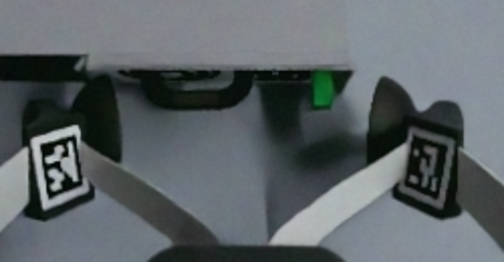

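Emit:
{"api": "execute_actions", "payload": {
  "actions": [
    {"r1":{"joints":{"gripper_m":0.048},"pace":"slow"}}
  ],
  "cameras": []
}}

Emit:
{"api": "execute_actions", "payload": {
  "actions": [
    {"r1":{"joints":{"arm_m":0.410,"lift_m":0.892,"gripper_m":0.04},"pace":"slow"}}
  ],
  "cameras": ["r1_wrist_camera"]
}}

Emit:
{"api": "zoom_image", "payload": {
  "camera": "r1_wrist_camera",
  "region": [170, 200, 420, 330]
}}

Scene clock: 452.47 s.
r1.base_odometry: x=-0.690 y=+2.755 heading=-0.693 (m, m, rad; r1's odometry frame)
r1.turned_by_wheels: +0.000 (rad since the last result)
r1.turned_by_imu: +0.000 (rad since the last result)
r1.base_tilt: forward=+0.0 right=-0.4 (deg)
r1.lidar_m: 0.37 0.39 1.30 1.26 1.34 1.66 1.58 1.68 2.40 1.33 0.54 0.39
r1.base_status: not commanded
r1.joint_positions: lift_m=+0.894 arm_m=+0.399 wrist_yaw_rad=+0.000 wrist_pitch_rad=+1.201 wrist_roll_rad=+0.110 gripper_m=+0.048
r1.joint_status: all done
r1.motor_effort: lift_m=+17(17) arm_m=+9(9) wrist_yaw_rad=-4(3) wrist_pitch_rad=-4(4) wrist_roll_rad=+2(0) gripper_m=-4(3) wheel_0=+1(0) wheel_1=+1(1) wheel_2=+0(0) (%)
r1.hand_pose: x=+0.6746 y=-0.0874 z=+0.8034 quat_wxyz=(+0.824, +0.045, +0.564, -0.031) (m; r1's base frame)
r1.wrist_depth_mm: 320 267 268 270 322 325 327 / 306 253 254 253 309 309 312 / 290 241 242 242 291 296 297 / 277 229 230 230 281 279 281 / 264 265 228 263 267 268 268 / 255 252 213 254 198 256 256 / 244 243 246 - 246 244 248
r2.base_odometry: x=+0.538 y=-1.576 heading=-2.467 (m, m, rad; r2's odometry frame)
r2.turned_by_wheels: +0.000 (rad since the last result)
r2.turned_by_imu: +0.000 (rad since the last result)
r2.base_tilt: forward=+0.1 right=-0.2 (deg)
r2.lidar_m: 0.38 0.42 0.89 2.33 2.46 1.12 1.06 1.13 2.48 2.39 0.59 0.44
r2.base_status: not commanded
r2.joint_positions: lift_m=+1.120 arm_m=+0.002 wrist_yaw_rad=+0.000 wrist_pitch_rad=+1.600 wrist_roll_rad=+0.012 gripper_m=+0.130
r2.joint_status: not commanded
r2.motor_effort: lift_m=+23(23) arm_m=+0(0) wrist_yaw_rad=-1(1) wrist_pitch_rad=+0(0) wrist_roll_rad=-2(0) gripper_m=-1(1) wheel_0=+3(3) wheel_1=+1(1) wheel_2=-3(2) (%)
r2.hand_pose: x=+0.1642 y=-0.0874 z=+1.0096 quat_wxyz=(+0.697, +0.004, +0.717, -0.004) (m; r2's base frame)
r2.wrist_depth_mm: 878 891 917 931 960 960 991 / 1229 1229 1229 1255 1229 1255 1255 / 1205 1229 1255 1229 1255 1281 1255 / 1229 1229 1229 1255 1255 1281 1281 / 1229 1229 1025 1025 1255 1255 1255 / 1229 1229 1025 1042 1255 1255 1229 / 1229 1229 1255 119 1255 1255 1255
pictures: none
No camera images: the call's "cameras" was empty. Leave "cameras" out to get every camera's image.

Scene clock: 453.37 s.
r1.base_odometry: x=-0.690 y=+2.755 heading=-0.692 (m, m, rad; r1's odometry frame)
r1.turned_by_wheels: +0.000 (rad since the last result)
r1.turned_by_imu: +0.000 (rad since the last result)
r1.base_tilt: forward=+0.0 right=-0.3 (deg)
r1.lidar_m: 0.36 0.39 1.31 1.26 1.36 1.65 1.58 1.70 2.36 1.35 0.54 0.39
r1.base_status: not commanded
r1.joint_positions: lift_m=+0.892 arm_m=+0.408 wrist_yaw_rad=-0.001 wrist_pitch_rad=+1.208 wrist_roll_rad=+0.110 gripper_m=+0.040
r1.joint_status: all done
r1.on_its_own: wrist_pitch_rad is at rest, and its effort (-25) is outside its rest range (-23 to +23)
r1.motor_effort: lift_m=+16(17) arm_m=+11(12) wrist_yaw_rad=-1(1) wrist_pitch_rad=-25(25) wrist_roll_rad=+2(0) gripper_m=-8(8) wheel_0=+3(3) wheel_1=+2(2) wheel_2=+1(1) (%)
r1.hand_pose: x=+0.6812 y=-0.0875 z=+0.8008 quat_wxyz=(+0.822, +0.045, +0.567, -0.031) (m; r1's base frame)
r1.wrist_depth_mm: 314 262 263 263 314 319 322 / 300 249 249 249 303 304 306 / 287 236 237 236 289 290 290 / 273 226 228 226 277 276 278 / 262 260 221 222 265 265 266 / 252 249 194 250 196 255 254 / 240 241 244 - 245 244 246
r2.base_odometry: x=+0.538 y=-1.576 heading=-2.467 (m, m, rad; r2's odometry frame)
r2.turned_by_wheels: +0.000 (rad since the last result)
r2.turned_by_imu: +0.000 (rad since the last result)
r2.base_tilt: forward=+0.1 right=-0.3 (deg)
r2.lidar_m: 0.39 0.41 0.89 2.34 2.43 1.12 1.05 1.15 2.47 2.38 0.60 0.43
r2.base_status: not commanded
r2.joint_positions: lift_m=+1.120 arm_m=+0.002 wrist_yaw_rad=+0.000 wrist_pitch_rad=+1.600 wrist_roll_rad=+0.012 gripper_m=+0.130
r2.joint_status: not commanded
r2.motor_effort: lift_m=+23(22) arm_m=+0(0) wrist_yaw_rad=-1(1) wrist_pitch_rad=-1(0) wrist_roll_rad=-2(3) gripper_m=-1(0) wheel_0=+3(3) wheel_1=+1(1) wheel_2=-2(2) (%)
r2.hand_pose: x=+0.1642 y=-0.0874 z=+1.0096 quat_wxyz=(+0.697, +0.004, +0.717, -0.004) (m; r2's base frame)
r2.wrist_depth_mm: 891 878 904 917 946 960 1025 / 1229 1229 1229 1255 1255 1255 1255 / 1229 1229 1229 1229 1229 1255 1255 / 1205 1229 1255 1255 1255 1255 1255 / 1229 1255 1008 1025 1229 1229 1255 / 1229 1229 1042 1025 1255 1229 1281 / 1229 1205 1255 119 1255 1281 1281
pictures: r1_wrist_camera
camera_calibration (this result's frames):
r1_wrist_camera: T_world_to_cam=[[-0.112509, -0.993628, -0.00668246, -0.0129101], [-0.943083, 0.108899, -0.314222, 0.949453], [0.312947, -0.0290507, -0.949326, 0.772875], [0, 0, 0, 1]] pos_world=[0.652091, -0.0937699, 1.03196]
Images, in order (width x height): r1_wrist_camera 616x392.

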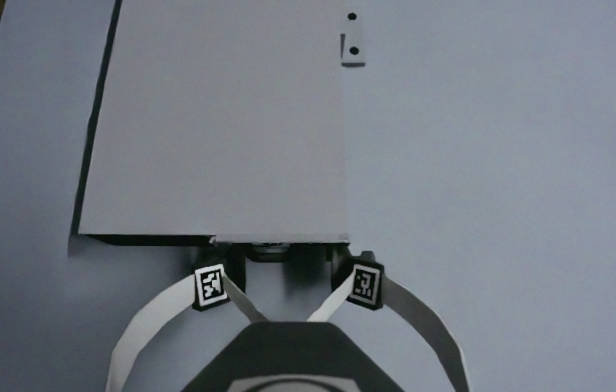

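Region (170, 200, 420, 330) of r1_wrist_camera's 616x392 image, scaled by 2.016; it fills the top 262 rows of this view, and the rest is white.

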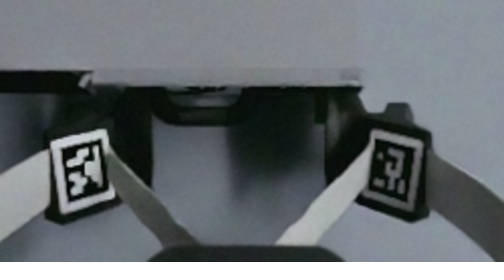

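Emit:
{"api": "execute_actions", "payload": {
  "actions": [
    {"r1":{"joints":{"gripper_m":0.0,"lift_m":0.882,"arm_m":0.415},"pace":"slow"}}
  ],
  "cameras": []
}}

Emit:
{"api": "execute_actions", "payload": {
  "actions": [
    {"r1":{"joints":{"gripper_m":-0.038,"lift_m":0.873,"arm_m":0.418},"pace":"slow"}}
  ],
  "cameras": ["r1_wrist_camera"]
}}

Emit:
{"api": "zoom_image", "payload": {
  "camera": "r1_wrist_camera",
  "region": [170, 200, 420, 330]
}}

Scene clock: 456.63 s.
r1.base_odometry: x=-0.691 y=+2.755 heading=-0.692 (m, m, rad; r1's odometry frame)
r1.turned_by_wheels: +0.000 (rad since the last result)
r1.turned_by_imu: +0.001 (rad since the last result)
r1.base_tilt: forward=+0.0 right=-0.3 (deg)
r1.lidar_m: 0.35 0.39 1.30 1.24 1.34 1.66 1.59 1.68 2.37 1.32 0.51 0.39
r1.base_status: not commanded
r1.joint_positions: lift_m=+0.882 arm_m=+0.413 wrist_yaw_rad=-0.001 wrist_pitch_rad=+1.212 wrist_roll_rad=+0.110 gripper_m=+0.001
r1.joint_status: all done
r1.on_its_own: wrist_pitch_rad is at rest, and its effort (-36) is outside its rest range (-23 to +23)
r1.motor_effort: lift_m=+18(17) arm_m=+12(15) wrist_yaw_rad=+2(11) wrist_pitch_rad=-36(41) wrist_roll_rad=-1(0) gripper_m=-22(25) wheel_0=+6(6) wheel_1=+4(4) wheel_2=-1(1) (%)
r1.hand_pose: x=+0.6849 y=-0.0875 z=+0.7902 quat_wxyz=(+0.821, +0.045, +0.569, -0.032) (m; r1's base frame)
r1.wrist_depth_mm: 298 245 245 246 298 303 304 / 285 234 234 234 286 289 290 / 271 224 224 224 273 276 276 / 259 213 214 215 263 262 264 / 250 247 208 209 253 252 252 / 238 170 198 239 186 242 241 / 229 229 231 - 235 231 233
r2.base_odometry: x=+0.538 y=-1.576 heading=-2.467 (m, m, rad; r2's odometry frame)
r2.turned_by_wheels: +0.000 (rad since the last result)
r2.turned_by_imu: +0.001 (rad since the last result)
r2.base_tilt: forward=+0.1 right=-0.2 (deg)
r2.lidar_m: 0.38 0.39 0.91 2.34 2.44 1.13 1.07 1.15 2.48 2.39 0.61 0.42
r2.base_status: not commanded
r2.joint_positions: lift_m=+1.120 arm_m=+0.002 wrist_yaw_rad=+0.000 wrist_pitch_rad=+1.600 wrist_roll_rad=+0.012 gripper_m=+0.130
r2.joint_status: not commanded
r2.motor_effort: lift_m=+22(22) arm_m=+0(1) wrist_yaw_rad=-1(1) wrist_pitch_rad=+0(0) wrist_roll_rad=-2(0) gripper_m=+0(0) wheel_0=+3(3) wheel_1=+1(1) wheel_2=-2(3) (%)
r2.hand_pose: x=+0.1642 y=-0.0874 z=+1.0096 quat_wxyz=(+0.697, +0.004, +0.717, -0.004) (m; r2's base frame)
r2.wrist_depth_mm: 878 904 917 931 931 976 1008 / 1255 1229 1205 1229 1229 1229 1255 / 1205 1229 1255 1255 1255 1255 1255 / 1229 1229 1229 1229 1255 1281 1255 / 1255 1229 1025 1025 1255 1255 1255 / 1229 1229 1025 1025 1229 1255 1255 / 1229 1229 1229 119 1255 1255 1255
pictures: none
No camera images: the call's "cameras" was empty. Leave "cameras" out to get every camera's image.

Scene clock: 458.07 s.
r1.base_odometry: x=-0.691 y=+2.755 heading=-0.692 (m, m, rad; r1's odometry frame)
r1.turned_by_wheels: +0.000 (rad since the last result)
r1.turned_by_imu: +0.000 (rad since the last result)
r1.base_tilt: forward=-0.1 right=-0.4 (deg)
r1.lidar_m: 0.37 0.40 1.29 1.26 1.33 1.66 1.58 1.70 2.40 1.34 0.53 0.38
r1.base_status: not commanded
r1.joint_positions: lift_m=+0.873 arm_m=+0.416 wrist_yaw_rad=-0.002 wrist_pitch_rad=+1.213 wrist_roll_rad=+0.110 gripper_m=-0.037
r1.joint_status: all done
r1.on_its_own: wrist_pitch_rad is at rest, and its effort (-40) is outside its rest range (-23 to +23)
r1.motor_effort: lift_m=+18(19) arm_m=+12(15) wrist_yaw_rad=+4(9) wrist_pitch_rad=-40(46) wrist_roll_rad=+0(1) gripper_m=-28(28) wheel_0=+7(7) wheel_1=+4(4) wheel_2=-1(1) (%)
r1.hand_pose: x=+0.6875 y=-0.0876 z=+0.7811 quat_wxyz=(+0.820, +0.046, +0.569, -0.032) (m; r1's base frame)
r1.wrist_depth_mm: 287 234 235 234 290 290 293 / 274 223 222 223 276 277 278 / 259 212 213 213 264 265 266 / 248 204 204 205 252 254 252 / 239 238 198 199 241 243 244 / 229 171 200 230 183 233 232 / 220 222 223 - 225 224 226
r2.base_odometry: x=+0.538 y=-1.576 heading=-2.467 (m, m, rad; r2's odometry frame)
r2.turned_by_wheels: +0.000 (rad since the last result)
r2.turned_by_imu: +0.000 (rad since the last result)
r2.base_tilt: forward=+0.1 right=-0.3 (deg)
r2.lidar_m: 0.37 0.41 0.87 2.32 2.43 1.13 1.06 1.14 2.46 2.38 0.60 0.42
r2.base_status: not commanded
r2.joint_positions: lift_m=+1.120 arm_m=+0.002 wrist_yaw_rad=+0.000 wrist_pitch_rad=+1.600 wrist_roll_rad=+0.012 gripper_m=+0.130
r2.joint_status: not commanded
r2.motor_effort: lift_m=+23(23) arm_m=-1(0) wrist_yaw_rad=-1(1) wrist_pitch_rad=+1(1) wrist_roll_rad=-3(0) gripper_m=-1(1) wheel_0=+3(3) wheel_1=+1(1) wheel_2=-2(2) (%)
r2.hand_pose: x=+0.1642 y=-0.0874 z=+1.0096 quat_wxyz=(+0.697, +0.004, +0.717, -0.004) (m; r2's base frame)
r2.wrist_depth_mm: 891 891 904 917 946 976 991 / 1205 1229 1255 1255 1229 1255 1255 / 1229 1229 1255 1229 1229 1255 1255 / 1255 1229 1229 1229 1229 1255 1229 / 1229 1229 1025 1025 1255 1281 1255 / 1229 1229 1025 1025 1255 1255 1255 / 1229 1229 1255 120 1255 1255 1255
pictures: r1_wrist_camera
camera_calibration (this result's frames):
r1_wrist_camera: T_world_to_cam=[[-0.113601, -0.993508, -0.00608705, -0.0121333], [-0.944625, 0.109906, -0.309199, 0.946514], [0.307861, -0.0293752, -0.950978, 0.756908], [0, 0, 0, 1]] pos_world=[0.6597, -0.0938474, 1.01239]
Images, in order (width x height): r1_wrist_camera 616x392.

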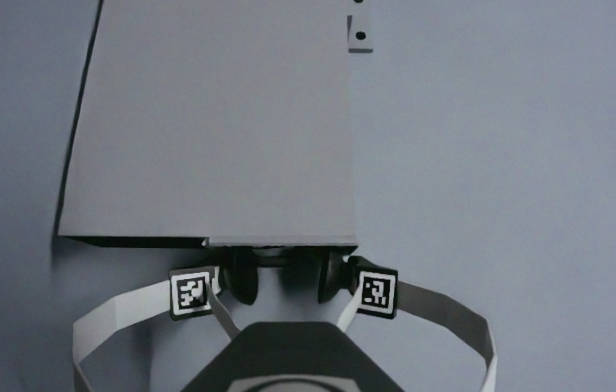

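Region (170, 200, 420, 330) of r1_wrist_camera's 616x392 image, scaled by 2.016; it fills the top 262 rows of this view, and the rest is white.

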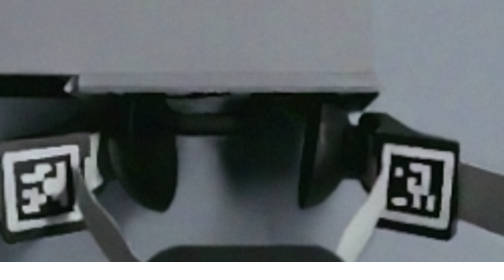

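Looks a good grip. Pull in steps with lift compensation.

Emit:
{"api": "execute_actions", "payload": {
  "actions": [
    {"r1":{"joints":{"arm_m":0.404,"lift_m":0.869},"pace":"slow"}}
  ],
  "cameras": ["r1_wrist_camera"]
}}

Emit:
{"api": "zoom_image", "payload": {
  "camera": "r1_wrist_camera",
  "region": [170, 200, 420, 330]
}}

Scene clock: 459.20 s.
r1.base_odometry: x=-0.690 y=+2.755 heading=-0.692 (m, m, rad; r1's odometry frame)
r1.turned_by_wheels: +0.000 (rad since the last result)
r1.turned_by_imu: +0.000 (rad since the last result)
r1.base_tilt: forward=+0.0 right=-0.4 (deg)
r1.lidar_m: 0.38 0.42 1.31 1.27 1.34 1.64 1.58 1.68 2.41 1.35 0.54 0.40
r1.base_status: not commanded
r1.joint_positions: lift_m=+0.869 arm_m=+0.406 wrist_yaw_rad=+0.004 wrist_pitch_rad=+1.196 wrist_roll_rad=+0.110 gripper_m=-0.037
r1.joint_status: all done
r1.motor_effort: lift_m=+19(19) arm_m=-11(11) wrist_yaw_rad=-13(12) wrist_pitch_rad=+11(40) wrist_roll_rad=-1(0) gripper_m=-31(28) wheel_0=+6(7) wheel_1=+3(4) wheel_2=+4(4) (%)
r1.hand_pose: x=+0.6829 y=-0.0870 z=+0.7789 quat_wxyz=(+0.825, +0.044, +0.562, -0.029) (m; r1's base frame)
r1.wrist_depth_mm: 293 237 238 238 293 297 297 / 277 225 226 225 281 282 283 / 262 214 215 215 267 267 267 / 251 205 205 206 254 254 254 / 240 237 199 202 242 244 243 / 229 171 200 229 184 233 233 / 218 220 223 - 223 223 223
r2.base_odometry: x=+0.538 y=-1.576 heading=-2.467 (m, m, rad; r2's odometry frame)
r2.turned_by_wheels: +0.000 (rad since the last result)
r2.turned_by_imu: +0.000 (rad since the last result)
r2.base_tilt: forward=+0.1 right=-0.2 (deg)
r2.lidar_m: 0.40 0.43 0.85 2.34 2.43 1.13 1.07 1.13 2.50 2.37 0.60 0.42
r2.base_status: not commanded
r2.joint_positions: lift_m=+1.120 arm_m=+0.002 wrist_yaw_rad=+0.000 wrist_pitch_rad=+1.600 wrist_roll_rad=+0.012 gripper_m=+0.130
r2.joint_status: not commanded
r2.motor_effort: lift_m=+22(23) arm_m=-1(0) wrist_yaw_rad=-1(1) wrist_pitch_rad=+0(0) wrist_roll_rad=-4(1) gripper_m=+0(0) wheel_0=+3(3) wheel_1=+1(1) wheel_2=-2(2) (%)
r2.hand_pose: x=+0.1642 y=-0.0874 z=+1.0096 quat_wxyz=(+0.697, +0.004, +0.717, -0.004) (m; r2's base frame)
r2.wrist_depth_mm: 878 891 917 917 946 976 1025 / 1205 1205 1229 1255 1255 1281 1255 / 1229 1205 1229 1229 1255 1255 1281 / 1229 1255 1229 1229 1255 1255 1255 / 1255 1229 1025 1042 1255 1255 1255 / 1205 1255 1025 1025 1255 1255 1255 / 1229 1229 1255 120 1255 1255 1281
pictures: r1_wrist_camera
camera_calibration (this result's frames):
r1_wrist_camera: T_world_to_cam=[[-0.108113, -0.994106, -0.00810299, -0.0143341], [-0.939643, 0.104844, -0.325699, 0.95035], [0.324628, -0.0275983, -0.945439, 0.740653], [0, 0, 0, 1]] pos_world=[0.651003, -0.0934479, 1.00965]
Images, in order (width x height): r1_wrist_camera 616x392.

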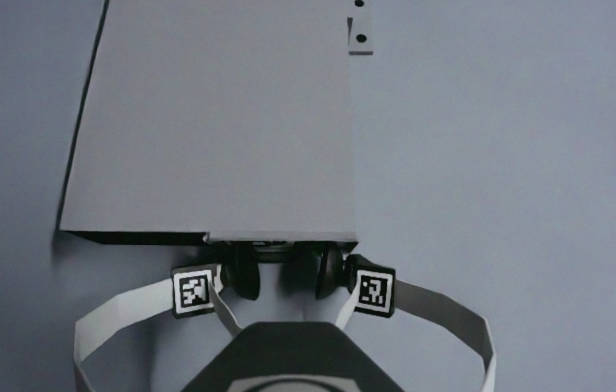

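Region (170, 200, 420, 330) of r1_wrist_camera's 616x392 image, scaled by 2.016; it fills the top 262 rows of this view, and the rest is white.

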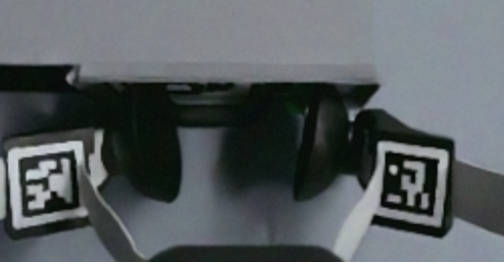

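Emit:
{"api": "execute_actions", "payload": {
  "actions": [
    {"r1":{"joints":{"arm_m":0.399,"lift_m":0.866},"pace":"slow"}}
  ],
  "cameras": ["r1_wrist_camera"]
}}

Emit:
{"api": "zoom_image", "payload": {
  "camera": "r1_wrist_camera",
  "region": [170, 200, 420, 330]
}}

Scene clock: 460.03 s.
r1.base_odometry: x=-0.690 y=+2.755 heading=-0.692 (m, m, rad; r1's odometry frame)
r1.turned_by_wheels: +0.000 (rad since the last result)
r1.turned_by_imu: +0.000 (rad since the last result)
r1.base_tilt: forward=-0.1 right=-0.4 (deg)
r1.lidar_m: 0.36 0.38 1.32 1.27 1.33 1.66 1.61 1.69 2.42 1.34 0.51 0.38
r1.base_status: not commanded
r1.joint_positions: lift_m=+0.866 arm_m=+0.401 wrist_yaw_rad=+0.005 wrist_pitch_rad=+1.192 wrist_roll_rad=+0.110 gripper_m=-0.037
r1.joint_status: all done
r1.on_its_own: wrist_yaw_rad is at rest, and its effort (-16) is outside its rest range (-13 to +13)
r1.motor_effort: lift_m=+17(19) arm_m=-12(13) wrist_yaw_rad=-16(15) wrist_pitch_rad=+23(26) wrist_roll_rad=-2(0) gripper_m=-28(29) wheel_0=+5(6) wheel_1=+2(3) wheel_2=+6(5) (%)
r1.hand_pose: x=+0.6792 y=-0.0869 z=+0.7764 quat_wxyz=(+0.827, +0.044, +0.560, -0.029) (m; r1's base frame)
r1.wrist_depth_mm: 293 238 238 240 294 296 298 / 277 226 225 225 279 281 283 / 262 214 215 216 265 267 266 / 248 204 204 204 253 252 254 / 238 240 211 220 241 242 241 / 229 163 202 229 184 231 232 / 218 219 222 - 224 221 221
r2.base_odometry: x=+0.538 y=-1.576 heading=-2.467 (m, m, rad; r2's odometry frame)
r2.turned_by_wheels: +0.000 (rad since the last result)
r2.turned_by_imu: +0.000 (rad since the last result)
r2.base_tilt: forward=+0.1 right=-0.2 (deg)
r2.lidar_m: 0.40 0.41 0.89 2.34 2.41 1.12 1.06 1.14 2.49 2.38 0.60 0.43
r2.base_status: not commanded
r2.joint_positions: lift_m=+1.120 arm_m=+0.002 wrist_yaw_rad=+0.000 wrist_pitch_rad=+1.600 wrist_roll_rad=+0.012 gripper_m=+0.130
r2.joint_status: not commanded
r2.motor_effort: lift_m=+23(23) arm_m=-1(0) wrist_yaw_rad=-1(1) wrist_pitch_rad=-1(1) wrist_roll_rad=-1(3) gripper_m=+0(1) wheel_0=+3(3) wheel_1=+1(1) wheel_2=-2(2) (%)
r2.hand_pose: x=+0.1642 y=-0.0874 z=+1.0096 quat_wxyz=(+0.697, +0.004, +0.717, -0.004) (m; r2's base frame)
r2.wrist_depth_mm: 891 904 904 917 960 976 1008 / 1229 1229 1229 1255 1255 1229 1255 / 1255 1229 1255 1229 1255 1255 1255 / 1255 1229 1229 1229 1255 1255 1255 / 1229 1229 1025 1025 1281 1255 1281 / 1205 1205 1025 1025 1281 1255 1255 / 1205 1229 1255 119 1255 1255 1255
pictures: r1_wrist_camera
camera_calibration (this result's frames):
r1_wrist_camera: T_world_to_cam=[[-0.106886, -0.994234, -0.00861258, -0.0150587], [-0.938366, 0.103736, -0.329708, 0.948248], [0.3287, -0.0271595, -0.944044, 0.735745], [0, 0, 0, 1]] pos_world=[0.646355, -0.093357, 1.00709]
Images, in order (width x height): r1_wrist_camera 616x392.

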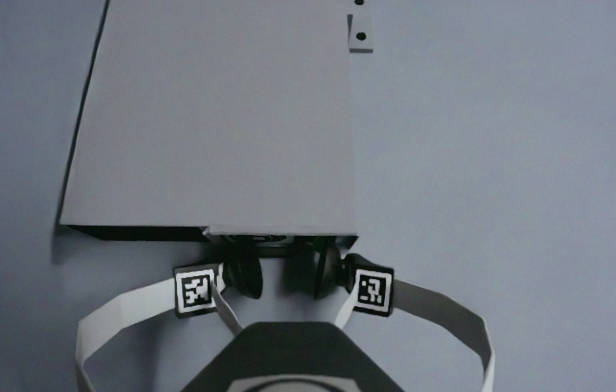

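Region (170, 200, 420, 330) of r1_wrist_camera's 616x392 image, scaled by 2.016; it fills the top 262 rows of this view, and the rest is white.

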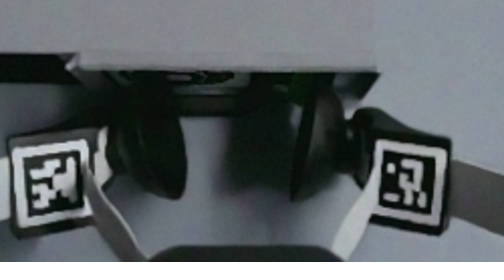

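Emit:
{"api": "execute_actions", "payload": {
  "actions": [
    {"r1":{"joints":{"gripper_m":0.0,"arm_m":0.404,"lift_m":0.875}}}
  ],
  "cameras": []
}}

Emit:
{"api": "execute_actions", "payload": {
  "actions": [
    {"r1":{"joints":{"gripper_m":0.06,"arm_m":0.398,"lift_m":0.892}}}
  ],
  "cameras": ["r1_wrist_camera"]
}}

Emit:
{"api": "zoom_image", "payload": {
  "camera": "r1_wrist_camera",
  "region": [170, 200, 420, 330]
}}

Scene clock: 461.33 s.
r1.base_odometry: x=-0.690 y=+2.755 heading=-0.692 (m, m, rad; r1's odometry frame)
r1.turned_by_wheels: +0.000 (rad since the last result)
r1.turned_by_imu: +0.000 (rad since the last result)
r1.base_tilt: forward=-0.1 right=-0.4 (deg)
r1.lidar_m: 0.36 0.40 1.30 1.26 1.35 1.67 1.61 1.68 2.42 1.35 0.54 0.40
r1.base_status: not commanded
r1.joint_positions: lift_m=+0.875 arm_m=+0.403 wrist_yaw_rad=+0.003 wrist_pitch_rad=+1.199 wrist_roll_rad=+0.110 gripper_m=+0.001
r1.joint_status: all done
r1.motor_effort: lift_m=+22(26) arm_m=+6(13) wrist_yaw_rad=-10(17) wrist_pitch_rad=+1(24) wrist_roll_rad=-1(1) gripper_m=-20(30) wheel_0=+5(5) wheel_1=+3(2) wheel_2=+5(5) (%)
r1.hand_pose: x=+0.6787 y=-0.0871 z=+0.7843 quat_wxyz=(+0.824, +0.045, +0.564, -0.030) (m; r1's base frame)
r1.wrist_depth_mm: 301 246 246 247 300 301 306 / 287 234 233 235 289 289 290 / 272 222 222 223 274 273 273 / 259 211 211 212 260 262 263 / 249 247 214 224 250 250 251 / 236 168 198 236 186 239 238 / 227 227 229 - 230 229 229
r2.base_odometry: x=+0.538 y=-1.576 heading=-2.467 (m, m, rad; r2's odometry frame)
r2.turned_by_wheels: +0.000 (rad since the last result)
r2.turned_by_imu: +0.000 (rad since the last result)
r2.base_tilt: forward=+0.2 right=-0.2 (deg)
r2.lidar_m: 0.39 0.40 0.90 2.33 2.44 1.12 1.06 1.15 2.49 2.39 0.58 0.43
r2.base_status: not commanded
r2.joint_positions: lift_m=+1.120 arm_m=+0.002 wrist_yaw_rad=+0.000 wrist_pitch_rad=+1.600 wrist_roll_rad=+0.012 gripper_m=+0.130
r2.joint_status: not commanded
r2.motor_effort: lift_m=+22(22) arm_m=+0(0) wrist_yaw_rad=-1(1) wrist_pitch_rad=-1(0) wrist_roll_rad=-1(1) gripper_m=-1(0) wheel_0=+3(3) wheel_1=+1(1) wheel_2=-2(2) (%)
r2.hand_pose: x=+0.1642 y=-0.0874 z=+1.0096 quat_wxyz=(+0.697, +0.004, +0.717, -0.004) (m; r2's base frame)
r2.wrist_depth_mm: 891 891 917 917 946 976 1008 / 1229 1229 1255 1229 1229 1255 1281 / 1229 1229 1255 1255 1255 1229 1255 / 1229 1255 1255 1229 1255 1255 1255 / 1229 1255 1025 1025 1229 1255 1255 / 1229 1229 1025 1042 1255 1281 1255 / 1229 1229 1229 120 1229 1281 1281
pictures: none
No camera images: the call's "cameras" was empty. Leave "cameras" out to get every camera's image.

Scene clock: 462.73 s.
r1.base_odometry: x=-0.690 y=+2.755 heading=-0.692 (m, m, rad; r1's odometry frame)
r1.turned_by_wheels: +0.000 (rad since the last result)
r1.turned_by_imu: +0.000 (rad since the last result)
r1.base_tilt: forward=-0.1 right=-0.4 (deg)
r1.lidar_m: 0.34 0.38 1.31 1.27 1.34 1.65 1.59 1.71 2.40 1.33 0.53 0.41
r1.base_status: not commanded
r1.joint_positions: lift_m=+0.892 arm_m=+0.399 wrist_yaw_rad=+0.002 wrist_pitch_rad=+1.203 wrist_roll_rad=+0.110 gripper_m=+0.060
r1.joint_status: all done
r1.motor_effort: lift_m=+22(24) arm_m=-8(10) wrist_yaw_rad=-7(18) wrist_pitch_rad=-7(11) wrist_roll_rad=+1(2) gripper_m=+0(20) wheel_0=+7(10) wheel_1=+4(4) wheel_2=+3(7) (%)
r1.hand_pose: x=+0.6744 y=-0.0872 z=+0.8009 quat_wxyz=(+0.823, +0.045, +0.565, -0.030) (m; r1's base frame)
r1.wrist_depth_mm: 319 266 265 264 317 320 324 / 304 254 252 250 307 304 307 / 287 238 237 239 290 293 291 / 274 228 228 229 276 278 278 / 262 263 226 262 264 266 265 / 251 252 198 249 250 254 254 / 241 241 245 - 243 244 243
r2.base_odometry: x=+0.538 y=-1.576 heading=-2.467 (m, m, rad; r2's odometry frame)
r2.turned_by_wheels: +0.000 (rad since the last result)
r2.turned_by_imu: +0.000 (rad since the last result)
r2.base_tilt: forward=+0.1 right=-0.2 (deg)
r2.lidar_m: 0.41 0.43 0.88 2.35 2.44 1.12 1.05 1.13 2.47 2.39 0.59 0.41
r2.base_status: not commanded
r2.joint_positions: lift_m=+1.120 arm_m=+0.002 wrist_yaw_rad=+0.000 wrist_pitch_rad=+1.600 wrist_roll_rad=+0.012 gripper_m=+0.130
r2.joint_status: not commanded
r2.motor_effort: lift_m=+23(23) arm_m=+0(0) wrist_yaw_rad=-1(1) wrist_pitch_rad=-1(0) wrist_roll_rad=-2(3) gripper_m=-1(0) wheel_0=+3(3) wheel_1=+1(1) wheel_2=-2(2) (%)
r2.hand_pose: x=+0.1642 y=-0.0874 z=+1.0096 quat_wxyz=(+0.697, +0.004, +0.717, -0.004) (m; r2's base frame)
r2.wrist_depth_mm: 878 904 904 931 946 960 991 / 1229 1229 1229 1229 1255 1255 1255 / 1229 1229 1229 1229 1255 1255 1255 / 1229 1229 1229 1255 1229 1255 1255 / 1229 1255 1008 1042 1255 1255 1281 / 1255 1229 1025 1025 1255 1255 1255 / 1229 1229 1229 120 1229 1281 1255
pictures: r1_wrist_camera
camera_calibration (this result's frames):
r1_wrist_camera: T_world_to_cam=[[-0.109881, -0.993918, -0.00729134, -0.0147226], [-0.94158, 0.106439, -0.319527, 0.94605], [0.31836, -0.0282446, -0.947549, 0.77007], [0, 0, 0, 1]] pos_world=[0.644005, -0.0935792, 1.03186]
Images, in order (width x height): r1_wrist_camera 616x392.

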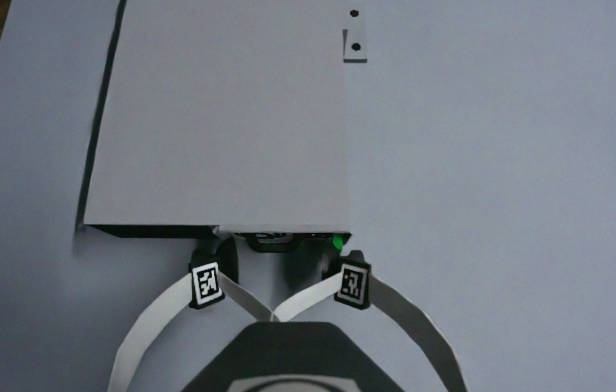

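Region (170, 200, 420, 330) of r1_wrist_camera's 616x392 image, scaled by 2.016; it fills the top 262 rows of this view, and the rest is white.

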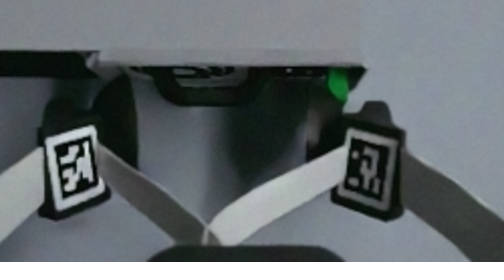

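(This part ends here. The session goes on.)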